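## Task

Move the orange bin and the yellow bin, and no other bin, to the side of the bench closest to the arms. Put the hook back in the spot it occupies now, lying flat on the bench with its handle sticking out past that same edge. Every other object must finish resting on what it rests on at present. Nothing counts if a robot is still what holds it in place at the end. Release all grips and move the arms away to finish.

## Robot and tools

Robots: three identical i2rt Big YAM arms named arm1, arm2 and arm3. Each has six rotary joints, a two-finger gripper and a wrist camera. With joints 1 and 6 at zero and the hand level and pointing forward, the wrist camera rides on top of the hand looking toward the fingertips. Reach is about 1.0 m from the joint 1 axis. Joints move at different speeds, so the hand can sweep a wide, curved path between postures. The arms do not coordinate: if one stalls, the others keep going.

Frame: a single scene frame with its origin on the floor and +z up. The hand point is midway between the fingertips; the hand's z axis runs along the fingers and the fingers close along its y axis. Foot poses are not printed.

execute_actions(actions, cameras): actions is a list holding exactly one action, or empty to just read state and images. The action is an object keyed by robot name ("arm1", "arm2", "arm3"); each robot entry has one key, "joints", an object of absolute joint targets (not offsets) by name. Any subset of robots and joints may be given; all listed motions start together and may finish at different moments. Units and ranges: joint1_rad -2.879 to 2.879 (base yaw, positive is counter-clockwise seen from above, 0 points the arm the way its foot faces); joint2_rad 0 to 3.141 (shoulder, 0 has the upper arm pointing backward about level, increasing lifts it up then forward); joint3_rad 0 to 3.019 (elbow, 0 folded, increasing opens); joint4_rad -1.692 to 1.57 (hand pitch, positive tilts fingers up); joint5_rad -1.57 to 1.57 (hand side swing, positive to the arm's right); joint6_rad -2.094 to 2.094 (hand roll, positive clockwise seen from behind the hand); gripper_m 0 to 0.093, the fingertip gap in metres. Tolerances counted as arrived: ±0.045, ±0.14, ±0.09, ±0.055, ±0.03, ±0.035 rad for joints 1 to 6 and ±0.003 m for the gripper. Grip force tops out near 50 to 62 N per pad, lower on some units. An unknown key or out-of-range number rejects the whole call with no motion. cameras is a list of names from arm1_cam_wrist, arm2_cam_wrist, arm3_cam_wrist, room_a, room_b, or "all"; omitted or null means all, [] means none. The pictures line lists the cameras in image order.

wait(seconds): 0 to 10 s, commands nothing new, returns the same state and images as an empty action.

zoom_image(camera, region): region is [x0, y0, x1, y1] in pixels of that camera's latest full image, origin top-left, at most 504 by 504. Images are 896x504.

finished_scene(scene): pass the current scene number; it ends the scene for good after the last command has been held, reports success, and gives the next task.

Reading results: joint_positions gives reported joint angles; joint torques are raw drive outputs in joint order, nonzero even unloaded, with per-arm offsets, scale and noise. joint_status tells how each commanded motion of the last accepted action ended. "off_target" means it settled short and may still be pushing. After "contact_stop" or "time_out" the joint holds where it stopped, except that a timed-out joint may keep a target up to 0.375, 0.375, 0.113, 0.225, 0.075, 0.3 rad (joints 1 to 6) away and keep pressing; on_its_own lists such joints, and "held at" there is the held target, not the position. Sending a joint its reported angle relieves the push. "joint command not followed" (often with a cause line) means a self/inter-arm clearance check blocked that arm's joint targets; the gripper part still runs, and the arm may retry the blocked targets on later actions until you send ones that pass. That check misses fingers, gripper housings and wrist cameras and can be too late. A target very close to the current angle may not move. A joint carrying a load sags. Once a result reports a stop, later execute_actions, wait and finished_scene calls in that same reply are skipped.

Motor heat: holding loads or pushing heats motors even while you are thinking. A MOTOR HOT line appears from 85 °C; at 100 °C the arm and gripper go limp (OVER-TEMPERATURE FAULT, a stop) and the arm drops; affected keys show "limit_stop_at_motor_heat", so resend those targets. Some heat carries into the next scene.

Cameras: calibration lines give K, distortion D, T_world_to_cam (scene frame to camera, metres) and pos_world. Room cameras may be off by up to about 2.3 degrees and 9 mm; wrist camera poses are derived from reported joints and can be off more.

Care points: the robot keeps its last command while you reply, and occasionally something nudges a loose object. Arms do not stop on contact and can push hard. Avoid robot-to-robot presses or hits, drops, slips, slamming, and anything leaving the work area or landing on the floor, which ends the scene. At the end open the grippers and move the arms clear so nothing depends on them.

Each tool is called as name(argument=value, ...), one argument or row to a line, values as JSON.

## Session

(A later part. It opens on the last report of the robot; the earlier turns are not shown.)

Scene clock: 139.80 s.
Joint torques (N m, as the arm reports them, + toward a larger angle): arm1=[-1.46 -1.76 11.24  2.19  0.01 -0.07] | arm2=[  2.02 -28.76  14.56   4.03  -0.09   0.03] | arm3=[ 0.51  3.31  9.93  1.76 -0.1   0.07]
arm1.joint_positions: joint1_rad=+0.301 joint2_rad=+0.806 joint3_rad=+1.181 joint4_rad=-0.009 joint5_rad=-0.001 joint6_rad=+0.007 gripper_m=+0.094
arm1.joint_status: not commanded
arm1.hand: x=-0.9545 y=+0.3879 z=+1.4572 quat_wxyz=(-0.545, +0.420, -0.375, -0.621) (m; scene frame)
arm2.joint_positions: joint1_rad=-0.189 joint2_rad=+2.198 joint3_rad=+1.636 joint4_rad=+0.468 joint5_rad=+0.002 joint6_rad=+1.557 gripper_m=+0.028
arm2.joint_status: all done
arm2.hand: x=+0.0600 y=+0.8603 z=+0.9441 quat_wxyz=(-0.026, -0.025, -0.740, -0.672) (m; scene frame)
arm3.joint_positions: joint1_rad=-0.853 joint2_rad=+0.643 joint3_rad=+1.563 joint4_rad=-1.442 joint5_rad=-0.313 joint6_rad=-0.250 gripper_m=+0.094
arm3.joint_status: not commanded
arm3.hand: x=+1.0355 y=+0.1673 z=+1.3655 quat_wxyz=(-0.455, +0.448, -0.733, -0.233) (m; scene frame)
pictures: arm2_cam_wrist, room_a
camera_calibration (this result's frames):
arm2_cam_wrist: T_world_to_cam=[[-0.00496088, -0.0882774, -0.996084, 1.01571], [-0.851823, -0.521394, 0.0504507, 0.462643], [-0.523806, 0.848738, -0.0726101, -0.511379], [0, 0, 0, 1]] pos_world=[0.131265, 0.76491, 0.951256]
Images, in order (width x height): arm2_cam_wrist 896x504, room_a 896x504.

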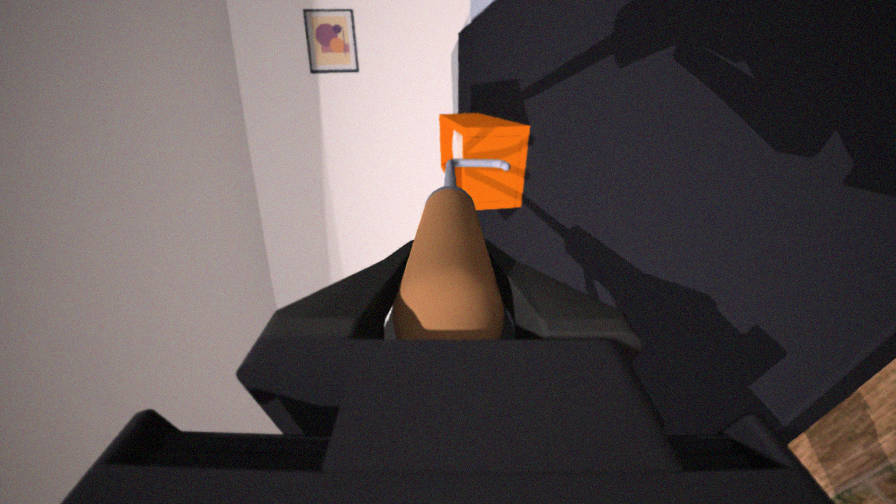

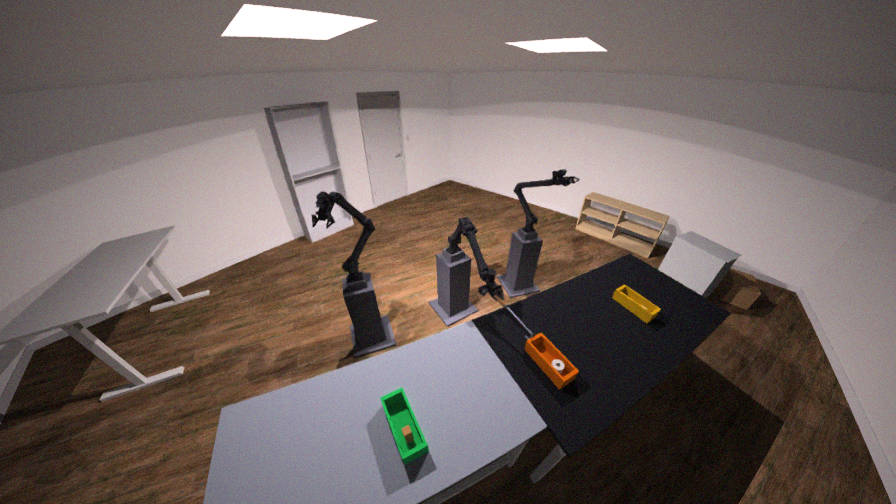

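execute_actions(
  actions=[
    {"arm2":{"joints":{"joint2_rad":2.08,"joint3_rad":1.64,"joint4_rad":0.62}}},
  ],
  cameras=[],
)

execute_actions(
  actions=[
    {"arm2":{"joints":{"joint2_rad":2.28,"joint3_rad":2.05,"joint4_rad":0.45}}},
  ],
  cameras=["arm2_cam_wrist","room_a"],
)

Scene clock: 144.50 s.
Joint torques (N m, as the arm reports them, + toward a larger angle): arm1=[-1.37 -1.74 11.25  2.17  0.02 -0.08] | arm2=[  2.06 -26.44  10.61   4.34  -0.11   0.02] | arm3=[ 0.48  3.24  9.93  1.76 -0.1   0.08]
arm1.joint_positions: joint1_rad=+0.301 joint2_rad=+0.806 joint3_rad=+1.181 joint4_rad=-0.009 joint5_rad=-0.001 joint6_rad=+0.007 gripper_m=+0.094
arm1.joint_status: not commanded
arm1.hand: x=-0.9545 y=+0.3879 z=+1.4572 quat_wxyz=(-0.545, +0.420, -0.375, -0.621) (m; scene frame)
arm2.joint_positions: joint1_rad=-0.189 joint2_rad=+2.106 joint3_rad=+1.614 joint4_rad=+0.580 joint5_rad=+0.002 joint6_rad=+1.557 gripper_m=+0.028
arm2.joint_status: all done
arm2.hand: x=+0.0599 y=+0.8486 z=+1.0356 quat_wxyz=(-0.028, -0.023, -0.676, -0.736) (m; scene frame)
arm3.joint_positions: joint1_rad=-0.853 joint2_rad=+0.643 joint3_rad=+1.563 joint4_rad=-1.442 joint5_rad=-0.313 joint6_rad=-0.250 gripper_m=+0.094
arm3.joint_status: not commanded
arm3.hand: x=+1.0355 y=+0.1673 z=+1.3655 quat_wxyz=(-0.455, +0.448, -0.733, -0.233) (m; scene frame)
pictures: none
No camera images: the call's "cameras" was empty. Leave "cameras" out to get every camera's image.

Scene clock: 145.70 s.
Joint torques (N m, as the arm reports them, + toward a larger angle): arm1=[-1.32 -1.72 11.26  2.13  0.02 -0.07] | arm2=[  2.18 -30.31  14.88   3.86  -0.09  -0.06] | arm3=[ 0.46  3.31  9.9   1.77 -0.11  0.08]
arm1.joint_positions: joint1_rad=+0.301 joint2_rad=+0.806 joint3_rad=+1.181 joint4_rad=-0.009 joint5_rad=-0.001 joint6_rad=+0.007 gripper_m=+0.094
arm1.joint_status: not commanded
arm1.hand: x=-0.9545 y=+0.3879 z=+1.4572 quat_wxyz=(-0.545, +0.420, -0.375, -0.621) (m; scene frame)
arm2.joint_positions: joint1_rad=-0.188 joint2_rad=+2.316 joint3_rad=+1.972 joint4_rad=+0.422 joint5_rad=+0.001 joint6_rad=+1.565 gripper_m=+0.028
arm2.joint_status: all done
arm2.hand: x=+0.0648 y=+0.9265 z=+1.0260 quat_wxyz=(-0.025, -0.025, -0.680, -0.733) (m; scene frame)
arm3.joint_positions: joint1_rad=-0.853 joint2_rad=+0.643 joint3_rad=+1.563 joint4_rad=-1.442 joint5_rad=-0.313 joint6_rad=-0.250 gripper_m=+0.094
arm3.joint_status: not commanded
arm3.hand: x=+1.0355 y=+0.1673 z=+1.3655 quat_wxyz=(-0.455, +0.448, -0.733, -0.233) (m; scene frame)
pictures: arm2_cam_wrist, room_a
camera_calibration (this result's frames):
arm2_cam_wrist: T_world_to_cam=[[-0.000253533, 0.0828977, -0.996558, 0.944711], [-0.852051, -0.521675, -0.0431782, 0.593513], [-0.523459, 0.849107, 0.0707653, -0.706547], [0, 0, 0, 1]] pos_world=[0.136095, 0.83124, 1.01709]
Images, in order (width x height): arm2_cam_wrist 896x504, room_a 896x504.

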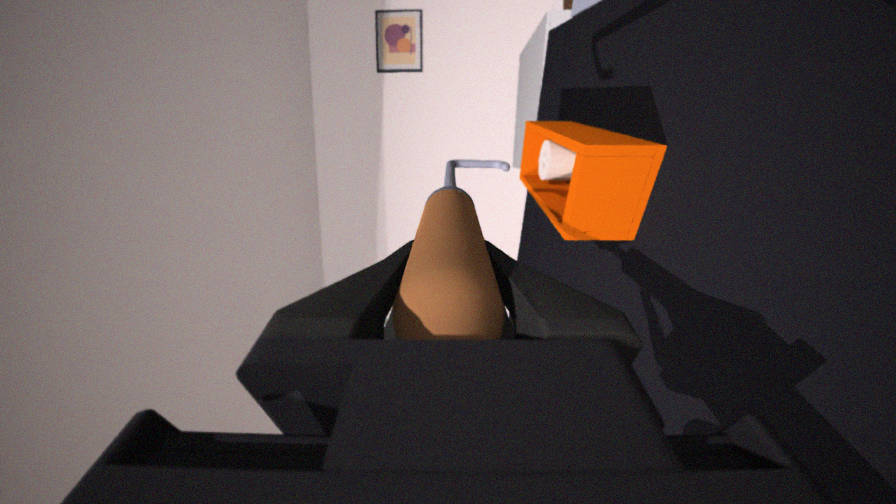

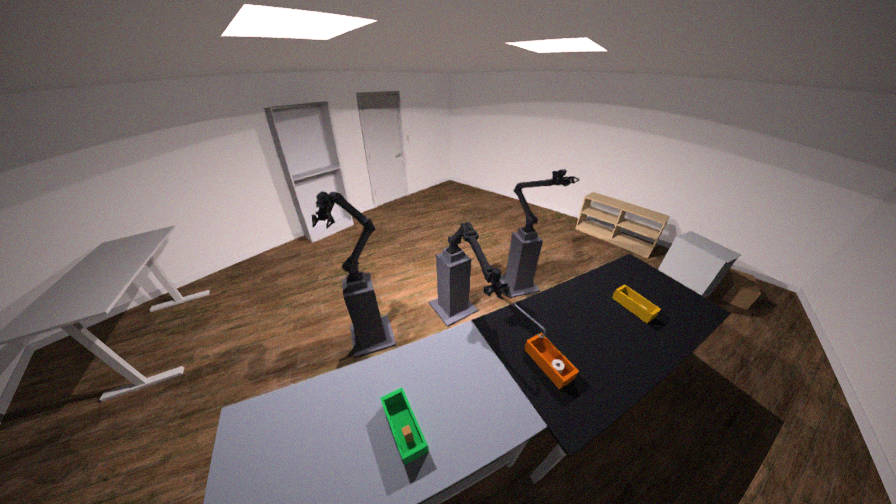

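execute_actions(
  actions=[
    {"arm2":{"joints":{"joint1_rad":-0.175,"joint2_rad":2.38}}},
  ],
  cameras=["arm2_cam_wrist","room_a"],
)

Scene clock: 150.57 s.
Joint torques (N m, as the arm reports them, + toward a larger angle): arm1=[-1.46 -1.79 11.26  2.21  0.   -0.07] | arm2=[  2.82 -31.66  14.02   4.1   -0.08  -0.04] | arm3=[ 0.52  3.33  9.91  1.77 -0.1   0.07]
arm1.joint_positions: joint1_rad=+0.301 joint2_rad=+0.806 joint3_rad=+1.181 joint4_rad=-0.009 joint5_rad=-0.001 joint6_rad=+0.007 gripper_m=+0.094
arm1.joint_status: not commanded
arm1.hand: x=-0.9545 y=+0.3879 z=+1.4572 quat_wxyz=(-0.545, +0.420, -0.375, -0.621) (m; scene frame)
arm2.joint_positions: joint1_rad=-0.187 joint2_rad=+2.424 joint3_rad=+1.978 joint4_rad=+0.418 joint5_rad=+0.001 joint6_rad=+1.565 gripper_m=+0.028
arm2.joint_status: all done
arm2.hand: x=+0.0628 y=+0.9355 z=+0.9301 quat_wxyz=(-0.023, -0.026, -0.717, -0.696) (m; scene frame)
arm3.joint_positions: joint1_rad=-0.853 joint2_rad=+0.643 joint3_rad=+1.563 joint4_rad=-1.442 joint5_rad=-0.313 joint6_rad=-0.250 gripper_m=+0.094
arm3.joint_status: not commanded
arm3.hand: x=+1.0355 y=+0.1673 z=+1.3655 quat_wxyz=(-0.455, +0.448, -0.733, -0.233) (m; scene frame)
pictures: arm2_cam_wrist, room_a
camera_calibration (this result's frames):
arm2_cam_wrist: T_world_to_cam=[[-0.00754206, -0.0216529, -0.999737, 0.949709], [-0.850672, -0.525396, 0.0177968, 0.53902], [-0.525643, 0.850583, -0.0144569, -0.63039], [0, 0, 0, 1]] pos_world=[0.134331, 0.839962, 0.930753]
Images, in order (width x height): arm2_cam_wrist 896x504, room_a 896x504.

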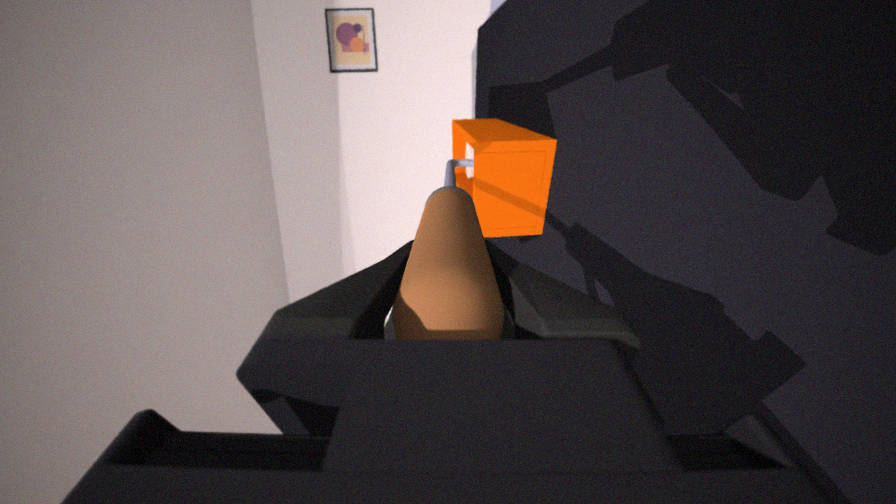

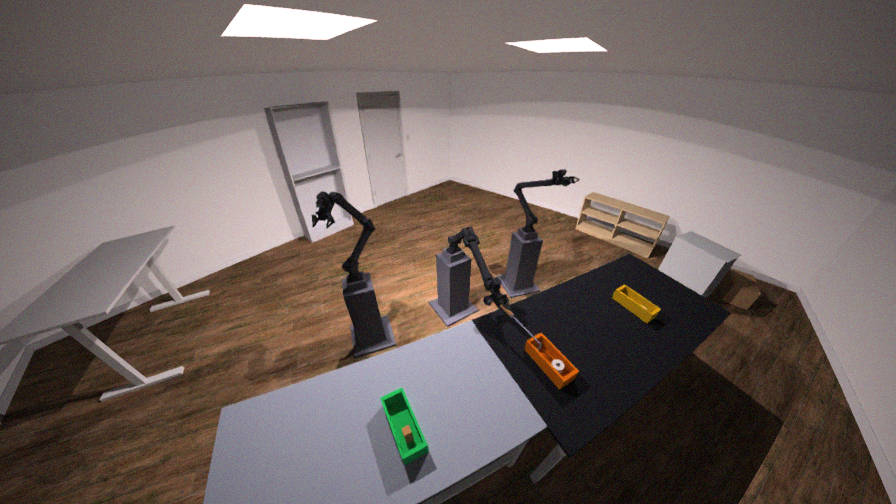

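execute_actions(
  actions=[
    {"arm2":{"joints":{"joint2_rad":2.25,"joint3_rad":1.70,"joint4_rad":0.61}}},
  ],
  cameras=[],
)

execute_actions(
  actions=[
    {"arm2":{"joints":{"joint2_rad":2.10,"joint3_rad":1.40,"joint4_rad":0.77,"joint1_rad":-0.20}}},
  ],
  cameras=["arm2_cam_wrist","room_a"],
)

Scene clock: 156.73 s.
Joint torques (N m, as the arm reports them, + toward a larger angle): arm1=[-1.49 -1.93 11.23  2.13  0.01 -0.08] | arm2=[  3.07 -26.4    8.65   3.25  -0.07  -0.08] | arm3=[ 0.48  3.38  9.93  1.77 -0.11  0.08]
arm1.joint_positions: joint1_rad=+0.301 joint2_rad=+0.806 joint3_rad=+1.181 joint4_rad=-0.009 joint5_rad=-0.001 joint6_rad=+0.007 gripper_m=+0.094
arm1.joint_status: not commanded
arm1.hand: x=-0.9545 y=+0.3879 z=+1.4572 quat_wxyz=(-0.545, +0.420, -0.375, -0.621) (m; scene frame)
arm2.joint_positions: joint1_rad=-0.186 joint2_rad=+2.258 joint3_rad=+1.697 joint4_rad=+0.593 joint5_rad=+0.001 joint6_rad=+1.569 gripper_m=+0.028
arm2.joint_status: all done
arm2.hand: x=+0.0584 y=+0.8772 z=+0.9576 quat_wxyz=(-0.022, -0.026, -0.696, -0.717) (m; scene frame)
arm3.joint_positions: joint1_rad=-0.853 joint2_rad=+0.643 joint3_rad=+1.563 joint4_rad=-1.442 joint5_rad=-0.313 joint6_rad=-0.250 gripper_m=+0.094
arm3.joint_status: not commanded
arm3.hand: x=+1.0355 y=+0.1673 z=+1.3655 quat_wxyz=(-0.455, +0.448, -0.733, -0.233) (m; scene frame)
pictures: none
No camera images: the call's "cameras" was empty. Leave "cameras" out to get every camera's image.

Scene clock: 157.90 s.
Joint torques (N m, as the arm reports them, + toward a larger angle): arm1=[-1.43 -1.82 11.23  2.16  0.01 -0.08] | arm2=[  0.7  -25.34   9.51   4.61  -0.07  -0.09] | arm3=[ 0.53  3.3   9.93  1.76 -0.11  0.07]
arm1.joint_positions: joint1_rad=+0.301 joint2_rad=+0.806 joint3_rad=+1.181 joint4_rad=-0.009 joint5_rad=-0.001 joint6_rad=+0.007 gripper_m=+0.094
arm1.joint_status: not commanded
arm1.hand: x=-0.9545 y=+0.3879 z=+1.4572 quat_wxyz=(-0.545, +0.420, -0.375, -0.621) (m; scene frame)
arm2.joint_positions: joint1_rad=-0.190 joint2_rad=+2.132 joint3_rad=+1.371 joint4_rad=+0.725 joint5_rad=+0.001 joint6_rad=+1.569 gripper_m=+0.028
arm2.joint_status: all done
arm2.hand: x=+0.0557 y=+0.7966 z=+0.9159 quat_wxyz=(-0.022, -0.028, -0.720, -0.693) (m; scene frame)
arm3.joint_positions: joint1_rad=-0.853 joint2_rad=+0.643 joint3_rad=+1.563 joint4_rad=-1.442 joint5_rad=-0.313 joint6_rad=-0.250 gripper_m=+0.094
arm3.joint_status: not commanded
arm3.hand: x=+1.0355 y=+0.1673 z=+1.3655 quat_wxyz=(-0.455, +0.448, -0.733, -0.233) (m; scene frame)
pictures: arm2_cam_wrist, room_a
camera_calibration (this result's frames):
arm2_cam_wrist: T_world_to_cam=[[-0.0123826, -0.0297236, -0.999481, 0.938887], [-0.852004, -0.522884, 0.0261055, 0.450684], [-0.523389, 0.851885, -0.01885, -0.513378], [0, 0, 0, 1]] pos_world=[0.126914, 0.700902, 0.916958]
Images, in order (width x height): arm2_cam_wrist 896x504, room_a 896x504.

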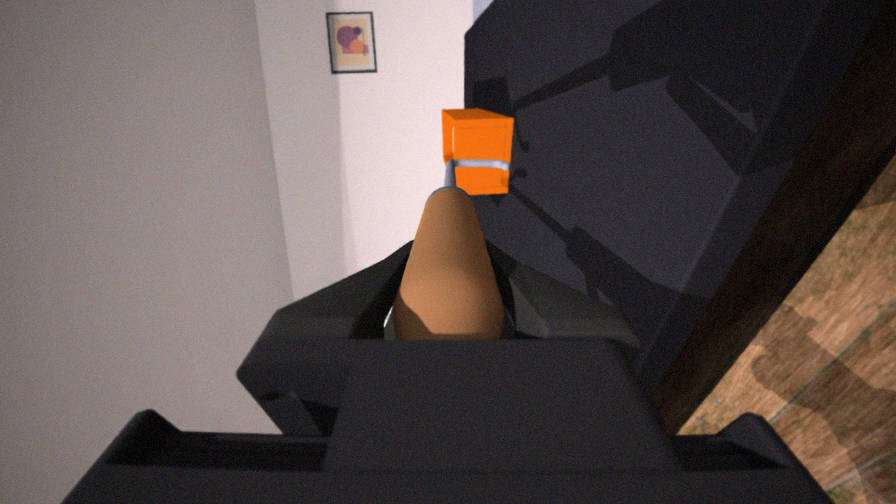

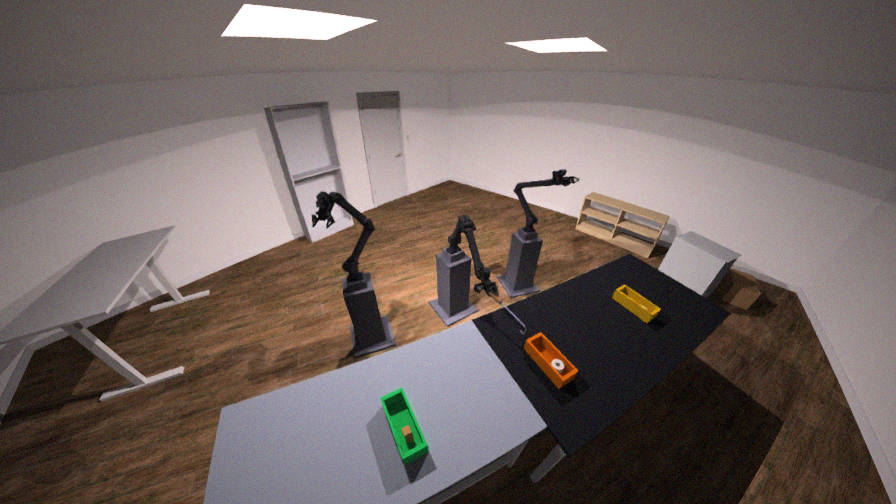

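execute_actions(
  actions=[
    {"arm2":{"joints":{"joint1_rad":-0.18,"joint2_rad":2.0,"joint3_rad":1.55,"joint4_rad":0.62}}},
  ],
  cameras=[],
)

execute_actions(
  actions=[
    {"arm2":{"joints":{"joint2_rad":2.28,"joint3_rad":2.05,"joint4_rad":0.45}}},
  ],
  cameras=[],
)

execute_actions(
  actions=[
    {"arm2":{"joints":{"joint2_rad":2.395}}},
  ],
  cameras=["arm2_cam_wrist"],
)

Scene clock: 163.77 s.
Joint torques (N m, as the arm reports them, + toward a larger angle): arm1=[-1.37 -1.87 11.23  2.15  0.01 -0.07] | arm2=[  2.68 -24.04  13.15   3.7   -0.08  -0.09] | arm3=[ 0.49  3.29  9.91  1.78 -0.11  0.07]
arm1.joint_positions: joint1_rad=+0.301 joint2_rad=+0.806 joint3_rad=+1.181 joint4_rad=-0.009 joint5_rad=-0.001 joint6_rad=+0.007 gripper_m=+0.094
arm1.joint_status: not commanded
arm1.hand: x=-0.9545 y=+0.3879 z=+1.4572 quat_wxyz=(-0.545, +0.420, -0.375, -0.621) (m; scene frame)
arm2.joint_positions: joint1_rad=-0.190 joint2_rad=+2.018 joint3_rad=+1.485 joint4_rad=+0.595 joint5_rad=+0.001 joint6_rad=+1.569 gripper_m=+0.028
arm2.joint_status: all done
arm2.hand: x=+0.0580 y=+0.8148 z=+1.0372 quat_wxyz=(-0.024, -0.027, -0.685, -0.728) (m; scene frame)
arm3.joint_positions: joint1_rad=-0.853 joint2_rad=+0.643 joint3_rad=+1.563 joint4_rad=-1.442 joint5_rad=-0.313 joint6_rad=-0.250 gripper_m=+0.094
arm3.joint_status: not commanded
arm3.hand: x=+1.0355 y=+0.1673 z=+1.3655 quat_wxyz=(-0.455, +0.448, -0.733, -0.233) (m; scene frame)
pictures: none
No camera images: the call's "cameras" was empty. Leave "cameras" out to get every camera's image.

Scene clock: 165.13 s.
Joint torques (N m, as the arm reports them, + toward a larger angle): arm1=[-1.37 -1.8  11.29  2.2   0.02 -0.07] | arm2=[  2.45 -30.27  14.83   3.86  -0.05  -0.08] | arm3=[ 0.47  3.28  9.93  1.77 -0.1   0.07]
arm1.joint_positions: joint1_rad=+0.301 joint2_rad=+0.806 joint3_rad=+1.181 joint4_rad=-0.009 joint5_rad=-0.001 joint6_rad=+0.007 gripper_m=+0.094
arm1.joint_status: not commanded
arm1.hand: x=-0.9545 y=+0.3879 z=+1.4572 quat_wxyz=(-0.545, +0.420, -0.375, -0.621) (m; scene frame)
arm2.joint_positions: joint1_rad=-0.188 joint2_rad=+2.315 joint3_rad=+1.972 joint4_rad=+0.421 joint5_rad=+0.000 joint6_rad=+1.571 gripper_m=+0.028
arm2.joint_status: all done
arm2.hand: x=+0.0644 y=+0.9265 z=+1.0268 quat_wxyz=(-0.023, -0.027, -0.679, -0.733) (m; scene frame)
arm3.joint_positions: joint1_rad=-0.853 joint2_rad=+0.643 joint3_rad=+1.563 joint4_rad=-1.442 joint5_rad=-0.313 joint6_rad=-0.250 gripper_m=+0.094
arm3.joint_status: not commanded
arm3.hand: x=+1.0355 y=+0.1673 z=+1.3655 quat_wxyz=(-0.455, +0.448, -0.733, -0.233) (m; scene frame)
pictures: none
No camera images: the call's "cameras" was empty. Leave "cameras" out to get every camera's image.

Scene clock: 166.23 s.
Joint torques (N m, as the arm reports them, + toward a larger angle): arm1=[-1.39 -1.57 11.26  2.13  0.02 -0.07] | arm2=[  2.7  -32.14  13.8    4.12  -0.06  -0.1 ] | arm3=[ 0.54  3.34  9.93  1.77 -0.11  0.07]
arm1.joint_positions: joint1_rad=+0.301 joint2_rad=+0.806 joint3_rad=+1.181 joint4_rad=-0.009 joint5_rad=-0.001 joint6_rad=+0.007 gripper_m=+0.094
arm1.joint_status: not commanded
arm1.hand: x=-0.9545 y=+0.3879 z=+1.4572 quat_wxyz=(-0.545, +0.420, -0.375, -0.621) (m; scene frame)
arm2.joint_positions: joint1_rad=-0.188 joint2_rad=+2.443 joint3_rad=+1.982 joint4_rad=+0.417 joint5_rad=+0.000 joint6_rad=+1.571 gripper_m=+0.028
arm2.joint_status: all done
arm2.hand: x=+0.0641 y=+0.9363 z=+0.9141 quat_wxyz=(-0.021, -0.028, -0.723, -0.690) (m; scene frame)
arm3.joint_positions: joint1_rad=-0.853 joint2_rad=+0.643 joint3_rad=+1.563 joint4_rad=-1.442 joint5_rad=-0.313 joint6_rad=-0.250 gripper_m=+0.094
arm3.joint_status: not commanded
arm3.hand: x=+1.0355 y=+0.1673 z=+1.3655 quat_wxyz=(-0.455, +0.448, -0.733, -0.233) (m; scene frame)
pictures: arm2_cam_wrist
camera_calibration (this result's frames):
arm2_cam_wrist: T_world_to_cam=[[-0.0148239, -0.0379639, -0.999169, 0.948864], [-0.850936, -0.524259, 0.0325442, 0.526264], [-0.525059, 0.850712, -0.0245333, -0.621635], [0, 0, 0, 1]] pos_world=[0.135488, 0.840753, 0.915698]
Images, in order (width x height): arm2_cam_wrist 896x504.

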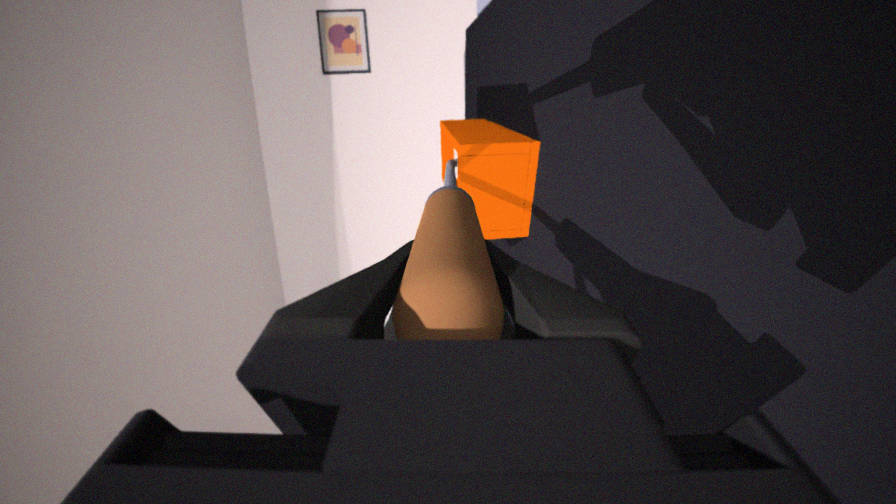

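execute_actions(
  actions=[
    {"arm2":{"joints":{"joint2_rad":2.37,"joint3_rad":1.84,"joint4_rad":0.51}}},
  ],
  cameras=[],
)

execute_actions(
  actions=[
    {"arm2":{"joints":{"joint2_rad":2.30,"joint3_rad":1.70,"joint4_rad":0.59}}},
  ],
  cameras=[],
)

execute_actions(
  actions=[
    {"arm2":{"joints":{"joint2_rad":2.22,"joint3_rad":1.55,"joint4_rad":0.66}}},
  ],
  cameras=["arm2_cam_wrist","room_a"],
)

Scene clock: 173.67 s.
Joint torques (N m, as the arm reports them, + toward a larger angle): arm1=[-1.46 -1.91 11.24  2.18  0.02 -0.08] | arm2=[  2.55 -28.57   8.11   3.17  -0.04  -0.11] | arm3=[ 0.5   3.32  9.93  1.76 -0.11  0.07]
arm1.joint_positions: joint1_rad=+0.301 joint2_rad=+0.806 joint3_rad=+1.181 joint4_rad=-0.009 joint5_rad=-0.001 joint6_rad=+0.007 gripper_m=+0.094
arm1.joint_status: not commanded
arm1.hand: x=-0.9545 y=+0.3879 z=+1.4572 quat_wxyz=(-0.545, +0.420, -0.375, -0.621) (m; scene frame)
arm2.joint_positions: joint1_rad=-0.188 joint2_rad=+2.388 joint3_rad=+1.846 joint4_rad=+0.496 joint5_rad=+0.000 joint6_rad=+1.571 gripper_m=+0.028
arm2.joint_status: all done
arm2.hand: x=+0.0622 y=+0.9104 z=+0.9046 quat_wxyz=(-0.021, -0.028, -0.724, -0.689) (m; scene frame)
arm3.joint_positions: joint1_rad=-0.853 joint2_rad=+0.643 joint3_rad=+1.563 joint4_rad=-1.442 joint5_rad=-0.313 joint6_rad=-0.250 gripper_m=+0.094
arm3.joint_status: not commanded
arm3.hand: x=+1.0355 y=+0.1673 z=+1.3655 quat_wxyz=(-0.455, +0.448, -0.733, -0.233) (m; scene frame)
pictures: none
No camera images: the call's "cameras" was empty. Leave "cameras" out to get every camera's image.

Scene clock: 174.43 s.
Joint torques (N m, as the arm reports them, + toward a larger angle): arm1=[-1.35 -1.92 11.26  2.17  0.01 -0.08] | arm2=[  2.55 -27.37   7.92   3.45  -0.05  -0.11] | arm3=[ 0.49  3.27  9.91  1.76 -0.11  0.07]
arm1.joint_positions: joint1_rad=+0.301 joint2_rad=+0.806 joint3_rad=+1.181 joint4_rad=-0.009 joint5_rad=-0.001 joint6_rad=+0.007 gripper_m=+0.094
arm1.joint_status: not commanded
arm1.hand: x=-0.9545 y=+0.3879 z=+1.4572 quat_wxyz=(-0.545, +0.420, -0.375, -0.621) (m; scene frame)
arm2.joint_positions: joint1_rad=-0.188 joint2_rad=+2.318 joint3_rad=+1.703 joint4_rad=+0.570 joint5_rad=+0.000 joint6_rad=+1.571 gripper_m=+0.028
arm2.joint_status: all done
arm2.hand: x=+0.0601 y=+0.8800 z=+0.9038 quat_wxyz=(-0.021, -0.028, -0.723, -0.690) (m; scene frame)
arm3.joint_positions: joint1_rad=-0.853 joint2_rad=+0.643 joint3_rad=+1.563 joint4_rad=-1.442 joint5_rad=-0.313 joint6_rad=-0.250 gripper_m=+0.094
arm3.joint_status: not commanded
arm3.hand: x=+1.0355 y=+0.1673 z=+1.3655 quat_wxyz=(-0.455, +0.448, -0.733, -0.233) (m; scene frame)
pictures: none
No camera images: the call's "cameras" was empty. Leave "cameras" out to get every camera's image.

Scene clock: 175.23 s.
Joint torques (N m, as the arm reports them, + toward a larger angle): arm1=[-1.31 -1.57 11.3   2.2   0.02 -0.07] | arm2=[  2.51 -26.02   7.7    3.59  -0.06  -0.12] | arm3=[ 0.46  3.3   9.92  1.76 -0.11  0.08]
arm1.joint_positions: joint1_rad=+0.301 joint2_rad=+0.806 joint3_rad=+1.181 joint4_rad=-0.009 joint5_rad=-0.001 joint6_rad=+0.007 gripper_m=+0.094
arm1.joint_status: not commanded
arm1.hand: x=-0.9545 y=+0.3879 z=+1.4572 quat_wxyz=(-0.545, +0.420, -0.375, -0.621) (m; scene frame)
arm2.joint_positions: joint1_rad=-0.188 joint2_rad=+2.239 joint3_rad=+1.552 joint4_rad=+0.638 joint5_rad=+0.000 joint6_rad=+1.571 gripper_m=+0.028
arm2.joint_status: all done
arm2.hand: x=+0.0576 y=+0.8439 z=+0.9045 quat_wxyz=(-0.021, -0.028, -0.725, -0.688) (m; scene frame)
arm3.joint_positions: joint1_rad=-0.853 joint2_rad=+0.643 joint3_rad=+1.563 joint4_rad=-1.442 joint5_rad=-0.313 joint6_rad=-0.250 gripper_m=+0.094
arm3.joint_status: not commanded
arm3.hand: x=+1.0355 y=+0.1673 z=+1.3655 quat_wxyz=(-0.455, +0.448, -0.733, -0.233) (m; scene frame)
pictures: arm2_cam_wrist, room_a
camera_calibration (this result's frames):
arm2_cam_wrist: T_world_to_cam=[[-0.0151916, -0.0432872, -0.998947, 0.939997], [-0.8509, -0.524117, 0.0356516, 0.469653], [-0.525108, 0.850546, -0.0288709, -0.542583], [0, 0, 0, 1]] pos_world=[0.128993, 0.748334, 0.906599]
Images, in order (width x height): arm2_cam_wrist 896x504, room_a 896x504.

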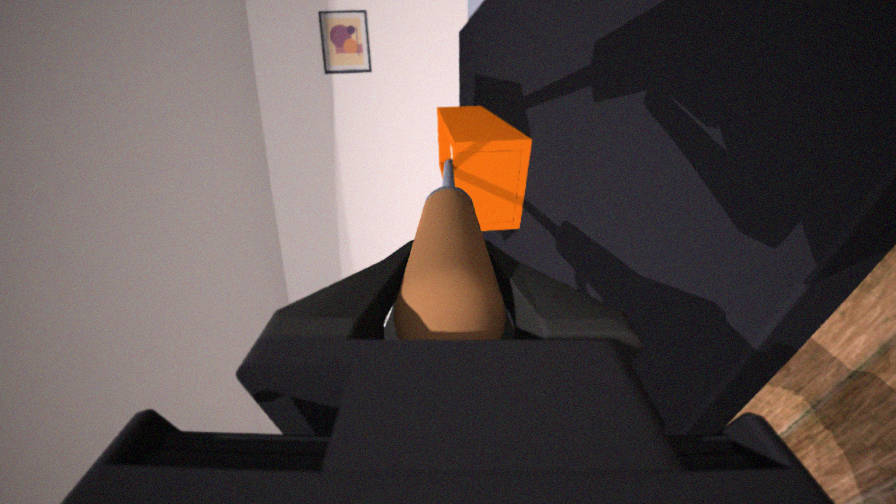

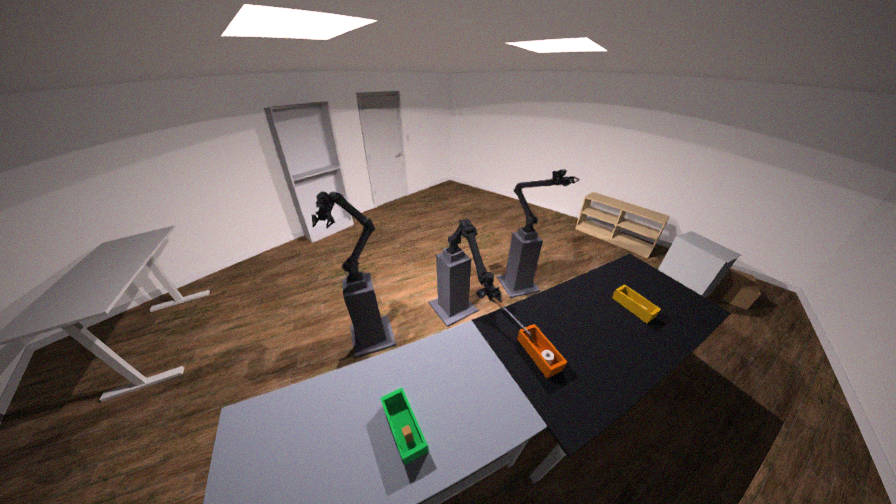

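execute_actions(
  actions=[
    {"arm2":{"joints":{"joint2_rad":2.13,"joint3_rad":1.40,"joint4_rad":0.725}}},
  ],
  cameras=[],
)

execute_actions(
  actions=[
    {"arm2":{"joints":{"joint2_rad":2.04,"joint3_rad":1.25,"joint4_rad":0.785}}},
  ],
  cameras=[],
)

execute_actions(
  actions=[
    {"arm2":{"joints":{"joint2_rad":1.95,"joint3_rad":1.10,"joint4_rad":0.845}}},
  ],
  cameras=[],
)

execute_actions(
  actions=[
    {"arm2":{"joints":{"joint2_rad":1.85,"joint3_rad":0.95,"joint4_rad":0.895}}},
  ],
  cameras=["arm2_cam_wrist","room_a"],
)

Scene clock: 187.87 s.
Joint torques (N m, as the arm reports them, + toward a larger angle): arm1=[-1.44 -1.71 11.28  2.17  0.02 -0.07] | arm2=[  2.52 -24.84   7.65   3.95  -0.05  -0.09] | arm3=[ 0.5   3.25  9.91  1.76 -0.11  0.08]
arm1.joint_positions: joint1_rad=+0.301 joint2_rad=+0.806 joint3_rad=+1.181 joint4_rad=-0.009 joint5_rad=-0.001 joint6_rad=+0.007 gripper_m=+0.094
arm1.joint_status: not commanded
arm1.hand: x=-0.9545 y=+0.3879 z=+1.4572 quat_wxyz=(-0.545, +0.420, -0.375, -0.621) (m; scene frame)
arm2.joint_positions: joint1_rad=-0.188 joint2_rad=+2.152 joint3_rad=+1.397 joint4_rad=+0.696 joint5_rad=+0.000 joint6_rad=+1.571 gripper_m=+0.028
arm2.joint_status: all done
arm2.hand: x=+0.0548 y=+0.8035 z=+0.9064 quat_wxyz=(-0.021, -0.028, -0.728, -0.684) (m; scene frame)
arm3.joint_positions: joint1_rad=-0.853 joint2_rad=+0.643 joint3_rad=+1.563 joint4_rad=-1.442 joint5_rad=-0.313 joint6_rad=-0.250 gripper_m=+0.094
arm3.joint_status: not commanded
arm3.hand: x=+1.0355 y=+0.1673 z=+1.3655 quat_wxyz=(-0.455, +0.448, -0.733, -0.233) (m; scene frame)
pictures: none
No camera images: the call's "cameras" was empty. Leave "cameras" out to get every camera's image.

Scene clock: 188.67 s.
Joint torques (N m, as the arm reports them, + toward a larger angle): arm1=[-1.38 -1.75 11.23  2.13  0.01 -0.07] | arm2=[  2.35 -23.37   7.51   4.13  -0.04  -0.1 ] | arm3=[ 0.48  3.32  9.93  1.75 -0.11  0.07]
arm1.joint_positions: joint1_rad=+0.301 joint2_rad=+0.806 joint3_rad=+1.181 joint4_rad=-0.009 joint5_rad=-0.001 joint6_rad=+0.007 gripper_m=+0.094
arm1.joint_status: not commanded
arm1.hand: x=-0.9545 y=+0.3879 z=+1.4572 quat_wxyz=(-0.545, +0.420, -0.375, -0.621) (m; scene frame)
arm2.joint_positions: joint1_rad=-0.188 joint2_rad=+2.065 joint3_rad=+1.243 joint4_rad=+0.752 joint5_rad=+0.000 joint6_rad=+1.571 gripper_m=+0.028
arm2.joint_status: all done
arm2.hand: x=+0.0518 y=+0.7602 z=+0.9081 quat_wxyz=(-0.021, -0.028, -0.732, -0.681) (m; scene frame)
arm3.joint_positions: joint1_rad=-0.853 joint2_rad=+0.643 joint3_rad=+1.563 joint4_rad=-1.442 joint5_rad=-0.313 joint6_rad=-0.250 gripper_m=+0.094
arm3.joint_status: not commanded
arm3.hand: x=+1.0355 y=+0.1673 z=+1.3655 quat_wxyz=(-0.455, +0.448, -0.733, -0.233) (m; scene frame)
pictures: none
No camera images: the call's "cameras" was empty. Leave "cameras" out to get every camera's image.

Scene clock: 189.43 s.
Joint torques (N m, as the arm reports them, + toward a larger angle): arm1=[-1.3  -1.92 11.26  2.19  0.02 -0.07] | arm2=[  2.38 -21.7    7.33   4.33  -0.06  -0.11] | arm3=[ 0.52  3.3   9.93  1.77 -0.1   0.07]
arm1.joint_positions: joint1_rad=+0.301 joint2_rad=+0.806 joint3_rad=+1.181 joint4_rad=-0.009 joint5_rad=-0.001 joint6_rad=+0.007 gripper_m=+0.094
arm1.joint_status: not commanded
arm1.hand: x=-0.9545 y=+0.3879 z=+1.4572 quat_wxyz=(-0.545, +0.420, -0.375, -0.621) (m; scene frame)
arm2.joint_positions: joint1_rad=-0.188 joint2_rad=+1.977 joint3_rad=+1.090 joint4_rad=+0.807 joint5_rad=+0.000 joint6_rad=+1.571 gripper_m=+0.028
arm2.joint_status: all done
arm2.hand: x=+0.0486 y=+0.7139 z=+0.9090 quat_wxyz=(-0.020, -0.029, -0.735, -0.677) (m; scene frame)
arm3.joint_positions: joint1_rad=-0.853 joint2_rad=+0.643 joint3_rad=+1.563 joint4_rad=-1.442 joint5_rad=-0.313 joint6_rad=-0.250 gripper_m=+0.094
arm3.joint_status: not commanded
arm3.hand: x=+1.0355 y=+0.1673 z=+1.3655 quat_wxyz=(-0.455, +0.448, -0.733, -0.233) (m; scene frame)
pictures: none
No camera images: the call's "cameras" was empty. Leave "cameras" out to get every camera's image.

Scene clock: 190.20 s.
Joint torques (N m, as the arm reports them, + toward a larger angle): arm1=[-1.45 -1.74 11.25  2.13  0.02 -0.08] | arm2=[  2.45 -19.72   7.33   4.72  -0.05  -0.1 ] | arm3=[ 0.55  3.26  9.91  1.77 -0.11  0.08]
arm1.joint_positions: joint1_rad=+0.301 joint2_rad=+0.806 joint3_rad=+1.181 joint4_rad=-0.009 joint5_rad=-0.001 joint6_rad=+0.007 gripper_m=+0.094
arm1.joint_status: not commanded
arm1.hand: x=-0.9545 y=+0.3879 z=+1.4572 quat_wxyz=(-0.545, +0.420, -0.375, -0.621) (m; scene frame)
arm2.joint_positions: joint1_rad=-0.188 joint2_rad=+1.880 joint3_rad=+0.935 joint4_rad=+0.850 joint5_rad=+0.000 joint6_rad=+1.571 gripper_m=+0.028
arm2.joint_status: all done
arm2.hand: x=+0.0451 y=+0.6640 z=+0.9115 quat_wxyz=(-0.020, -0.029, -0.740, -0.672) (m; scene frame)
arm3.joint_positions: joint1_rad=-0.853 joint2_rad=+0.643 joint3_rad=+1.563 joint4_rad=-1.442 joint5_rad=-0.313 joint6_rad=-0.250 gripper_m=+0.094
arm3.joint_status: not commanded
arm3.hand: x=+1.0355 y=+0.1673 z=+1.3655 quat_wxyz=(-0.455, +0.448, -0.733, -0.233) (m; scene frame)
pictures: arm2_cam_wrist, room_a
camera_calibration (this result's frames):
arm2_cam_wrist: T_world_to_cam=[[-0.0182764, -0.0880909, -0.995945, 0.966151], [-0.850546, -0.522257, 0.0618017, 0.33944], [-0.525584, 0.848226, -0.0653804, -0.361038], [0, 0, 0, 1]] pos_world=[0.116611, 0.568626, 0.91765]
Images, in order (width x height): arm2_cam_wrist 896x504, room_a 896x504.

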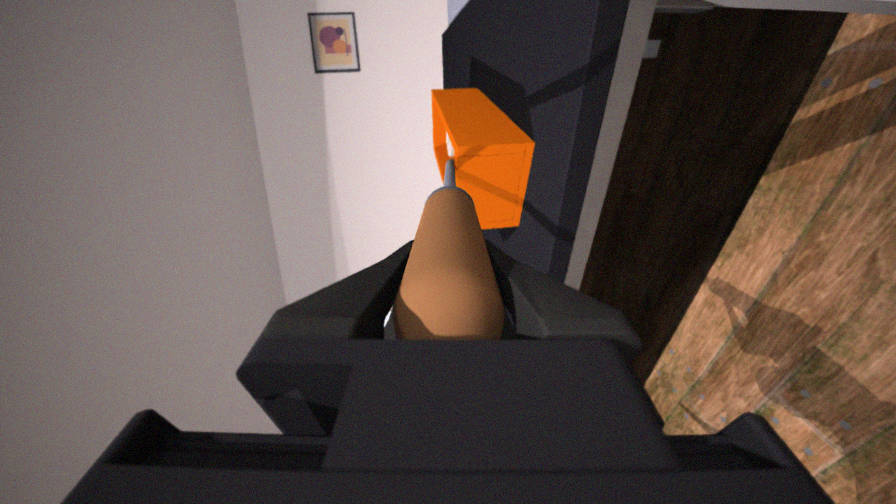

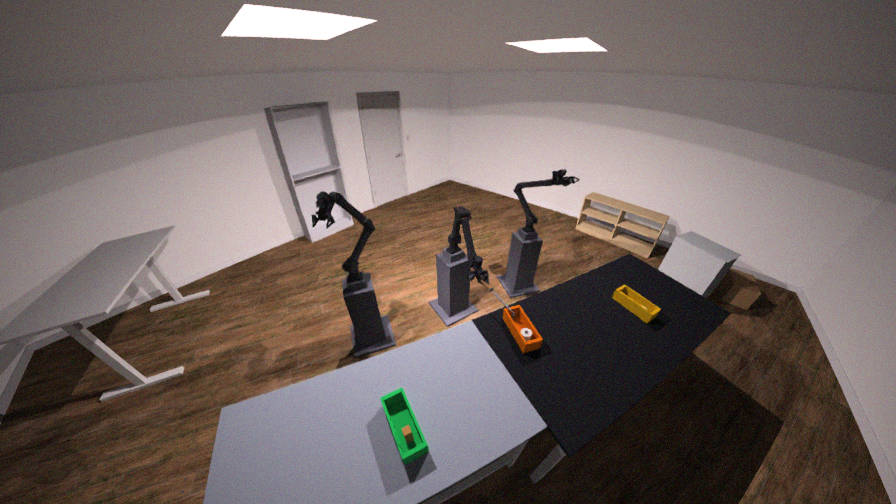

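execute_actions(
  actions=[
    {"arm2":{"joints":{"joint2_rad":1.74,"joint3_rad":0.81,"joint4_rad":0.94}}},
  ],
  cameras=[],
)

execute_actions(
  actions=[
    {"arm2":{"joints":{"joint2_rad":1.66,"joint3_rad":0.71,"joint4_rad":0.96}}},
  ],
  cameras=["arm2_cam_wrist","room_a"],
)

Scene clock: 197.97 s.
Joint torques (N m, as the arm reports them, + toward a larger angle): arm1=[-1.45 -1.79 11.22  2.19  0.02 -0.08] | arm2=[  2.29 -17.68   7.51   4.67  -0.06  -0.1 ] | arm3=[ 0.56  3.38  9.91  1.74 -0.1   0.07]
arm1.joint_positions: joint1_rad=+0.301 joint2_rad=+0.806 joint3_rad=+1.181 joint4_rad=-0.009 joint5_rad=-0.001 joint6_rad=+0.007 gripper_m=+0.094
arm1.joint_status: not commanded
arm1.hand: x=-0.9545 y=+0.3879 z=+1.4572 quat_wxyz=(-0.545, +0.420, -0.375, -0.621) (m; scene frame)
arm2.joint_positions: joint1_rad=-0.188 joint2_rad=+1.771 joint3_rad=+0.789 joint4_rad=+0.894 joint5_rad=+0.000 joint6_rad=+1.571 gripper_m=+0.028
arm2.joint_status: all done
arm2.hand: x=+0.0418 y=+0.6148 z=+0.9226 quat_wxyz=(-0.020, -0.029, -0.738, -0.674) (m; scene frame)
arm3.joint_positions: joint1_rad=-0.853 joint2_rad=+0.643 joint3_rad=+1.563 joint4_rad=-1.442 joint5_rad=-0.313 joint6_rad=-0.250 gripper_m=+0.094
arm3.joint_status: not commanded
arm3.hand: x=+1.0355 y=+0.1673 z=+1.3655 quat_wxyz=(-0.455, +0.448, -0.733, -0.233) (m; scene frame)
pictures: none
No camera images: the call's "cameras" was empty. Leave "cameras" out to get every camera's image.

Scene clock: 198.77 s.
Joint torques (N m, as the arm reports them, + toward a larger angle): arm1=[-1.4  -1.89 11.21  2.14  0.   -0.08] | arm2=[  2.24 -16.43   7.3    4.87  -0.05  -0.1 ] | arm3=[ 0.37  3.24  9.93  1.75 -0.11  0.07]
arm1.joint_positions: joint1_rad=+0.301 joint2_rad=+0.806 joint3_rad=+1.181 joint4_rad=-0.009 joint5_rad=-0.001 joint6_rad=+0.007 gripper_m=+0.094
arm1.joint_status: not commanded
arm1.hand: x=-0.9545 y=+0.3879 z=+1.4572 quat_wxyz=(-0.545, +0.420, -0.375, -0.621) (m; scene frame)
arm2.joint_positions: joint1_rad=-0.188 joint2_rad=+1.692 joint3_rad=+0.690 joint4_rad=+0.912 joint5_rad=+0.001 joint6_rad=+1.571 gripper_m=+0.028
arm2.joint_status: all done
arm2.hand: x=+0.0395 y=+0.5796 z=+0.9279 quat_wxyz=(-0.020, -0.029, -0.739, -0.673) (m; scene frame)
arm3.joint_positions: joint1_rad=-0.853 joint2_rad=+0.643 joint3_rad=+1.563 joint4_rad=-1.442 joint5_rad=-0.313 joint6_rad=-0.250 gripper_m=+0.094
arm3.joint_status: not commanded
arm3.hand: x=+1.0355 y=+0.1673 z=+1.3655 quat_wxyz=(-0.455, +0.448, -0.733, -0.233) (m; scene frame)
pictures: arm2_cam_wrist, room_a
camera_calibration (this result's frames):
arm2_cam_wrist: T_world_to_cam=[[-0.018013, -0.0842985, -0.996278, 0.973098], [-0.850779, -0.522137, 0.0595622, 0.291571], [-0.525214, 0.848685, -0.0623142, -0.294493], [0, 0, 0, 1]] pos_world=[0.11092, 0.484202, 0.933758]
Images, in order (width x height): arm2_cam_wrist 896x504, room_a 896x504.

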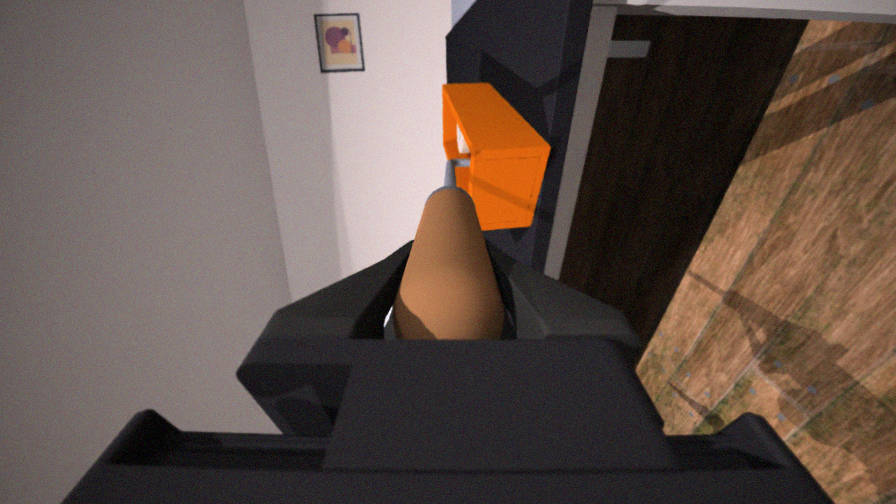

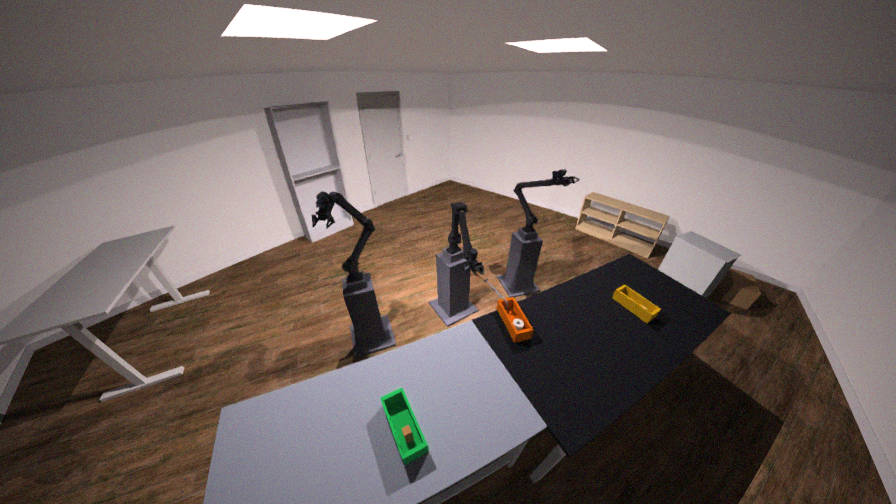

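execute_actions(
  actions=[
    {"arm2":{"joints":{"joint2_rad":1.70,"joint3_rad":0.76}}},
  ],
  cameras=[],
)

execute_actions(
  actions=[
    {"arm2":{"joints":{"joint4_rad":1.25}}},
  ],
  cameras=[],
)

execute_actions(
  actions=[
    {"arm2":{"joints":{"joint1_rad":0.481,"joint2_rad":2.36,"joint3_rad":1.93,"joint4_rad":0.55,"joint5_rad":0.309,"joint6_rad":0.0}}},
  ],
  cameras=["arm2_cam_wrist","room_a"],
)

Scene clock: 210.33 s.
Joint torques (N m, as the arm reports them, + toward a larger angle): arm1=[-1.57 -1.8  11.26  2.17  0.01 -0.06] | arm2=[  2.33 -15.    10.58   4.73  -0.07  -0.09] | arm3=[ 0.5   3.27  9.93  1.76 -0.11  0.07]
arm1.joint_positions: joint1_rad=+0.301 joint2_rad=+0.806 joint3_rad=+1.181 joint4_rad=-0.009 joint5_rad=-0.001 joint6_rad=+0.007 gripper_m=+0.094
arm1.joint_status: not commanded
arm1.hand: x=-0.9545 y=+0.3879 z=+1.4572 quat_wxyz=(-0.545, +0.420, -0.375, -0.621) (m; scene frame)
arm2.joint_positions: joint1_rad=-0.188 joint2_rad=+1.714 joint3_rad=+0.693 joint4_rad=+0.913 joint5_rad=+0.001 joint6_rad=+1.571 gripper_m=+0.028
arm2.joint_status: all done
arm2.hand: x=+0.0395 y=+0.5809 z=+0.9173 quat_wxyz=(-0.020, -0.029, -0.744, -0.667) (m; scene frame)
arm3.joint_positions: joint1_rad=-0.853 joint2_rad=+0.643 joint3_rad=+1.563 joint4_rad=-1.442 joint5_rad=-0.313 joint6_rad=-0.250 gripper_m=+0.094
arm3.joint_status: not commanded
arm3.hand: x=+1.0355 y=+0.1673 z=+1.3655 quat_wxyz=(-0.455, +0.448, -0.733, -0.233) (m; scene frame)
pictures: none
No camera images: the call's "cameras" was empty. Leave "cameras" out to get every camera's image.

Scene clock: 211.30 s.
Joint torques (N m, as the arm reports them, + toward a larger angle): arm1=[-1.28 -1.83 11.26  2.1   0.01 -0.09] | arm2=[  2.27 -15.03   9.96   4.6   -0.08  -0.09] | arm3=[ 0.5   3.34  9.91  1.77 -0.11  0.08]
arm1.joint_positions: joint1_rad=+0.301 joint2_rad=+0.806 joint3_rad=+1.181 joint4_rad=-0.009 joint5_rad=-0.001 joint6_rad=+0.007 gripper_m=+0.094
arm1.joint_status: not commanded
arm1.hand: x=-0.9545 y=+0.3879 z=+1.4572 quat_wxyz=(-0.545, +0.420, -0.375, -0.621) (m; scene frame)
arm2.joint_positions: joint1_rad=-0.188 joint2_rad=+1.717 joint3_rad=+0.700 joint4_rad=+1.204 joint5_rad=+0.001 joint6_rad=+1.570 gripper_m=+0.028
arm2.joint_status: all done
arm2.hand: x=+0.0401 y=+0.5809 z=+0.9900 quat_wxyz=(-0.024, -0.026, -0.638, -0.769) (m; scene frame)
arm3.joint_positions: joint1_rad=-0.853 joint2_rad=+0.643 joint3_rad=+1.563 joint4_rad=-1.442 joint5_rad=-0.313 joint6_rad=-0.250 gripper_m=+0.094
arm3.joint_status: not commanded
arm3.hand: x=+1.0355 y=+0.1673 z=+1.3655 quat_wxyz=(-0.455, +0.448, -0.733, -0.233) (m; scene frame)
pictures: none
No camera images: the call's "cameras" was empty. Leave "cameras" out to get every camera's image.

Scene clock: 213.50 s.
Joint torques (N m, as the arm reports them, + toward a larger angle): arm1=[-1.32 -1.79 11.25  2.18  0.02 -0.08] | arm2=[  1.57 -29.32  13.46   3.67   0.    -0.13] | arm3=[ 0.48  3.34  9.92  1.76 -0.11  0.07]
arm1.joint_positions: joint1_rad=+0.301 joint2_rad=+0.806 joint3_rad=+1.181 joint4_rad=-0.009 joint5_rad=-0.001 joint6_rad=+0.007 gripper_m=+0.094
arm1.joint_status: not commanded
arm1.hand: x=-0.9545 y=+0.3879 z=+1.4572 quat_wxyz=(-0.545, +0.420, -0.375, -0.621) (m; scene frame)
arm2.joint_positions: joint1_rad=+0.483 joint2_rad=+2.384 joint3_rad=+1.863 joint4_rad=+0.525 joint5_rad=+0.308 joint6_rad=+0.012 gripper_m=+0.028
arm2.joint_status: all done
arm2.hand: x=-0.4754 y=+0.7774 z=+0.9304 quat_wxyz=(-0.416, +0.562, -0.426, -0.574) (m; scene frame)
arm3.joint_positions: joint1_rad=-0.853 joint2_rad=+0.643 joint3_rad=+1.563 joint4_rad=-1.442 joint5_rad=-0.313 joint6_rad=-0.250 gripper_m=+0.094
arm3.joint_status: not commanded
arm3.hand: x=+1.0355 y=+0.1673 z=+1.3655 quat_wxyz=(-0.455, +0.448, -0.733, -0.233) (m; scene frame)
pictures: arm2_cam_wrist, room_a
camera_calibration (this result's frames):
arm2_cam_wrist: T_world_to_cam=[[0.954441, 0.297302, -0.0255563, 0.245465], [0.152112, -0.558432, -0.815485, 1.27576], [-0.256717, 0.774445, -0.578213, -0.0673301], [0, 0, 0, 1]] pos_world=[-0.445626, 0.691594, 1.00771]
Images, in order (width x height): arm2_cam_wrist 896x504, room_a 896x504.

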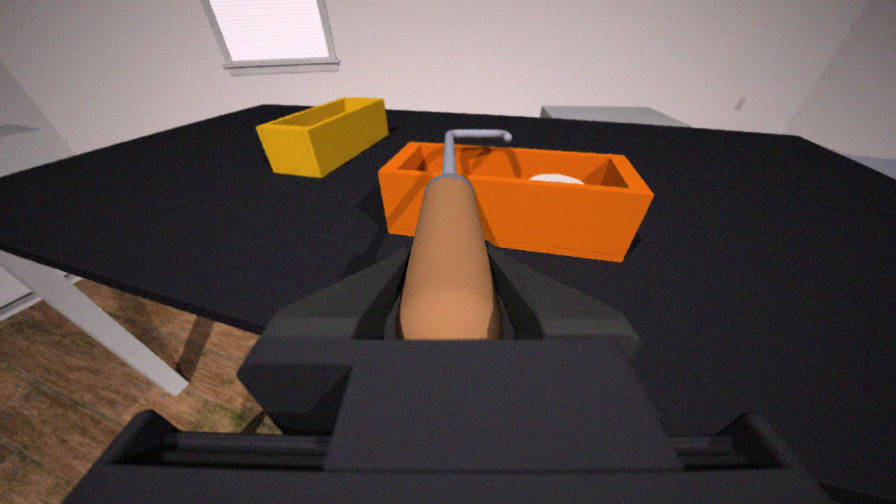

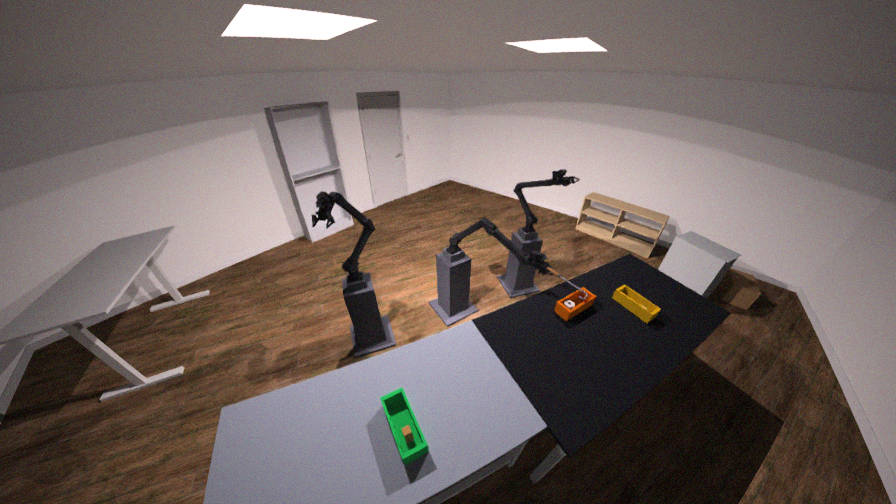

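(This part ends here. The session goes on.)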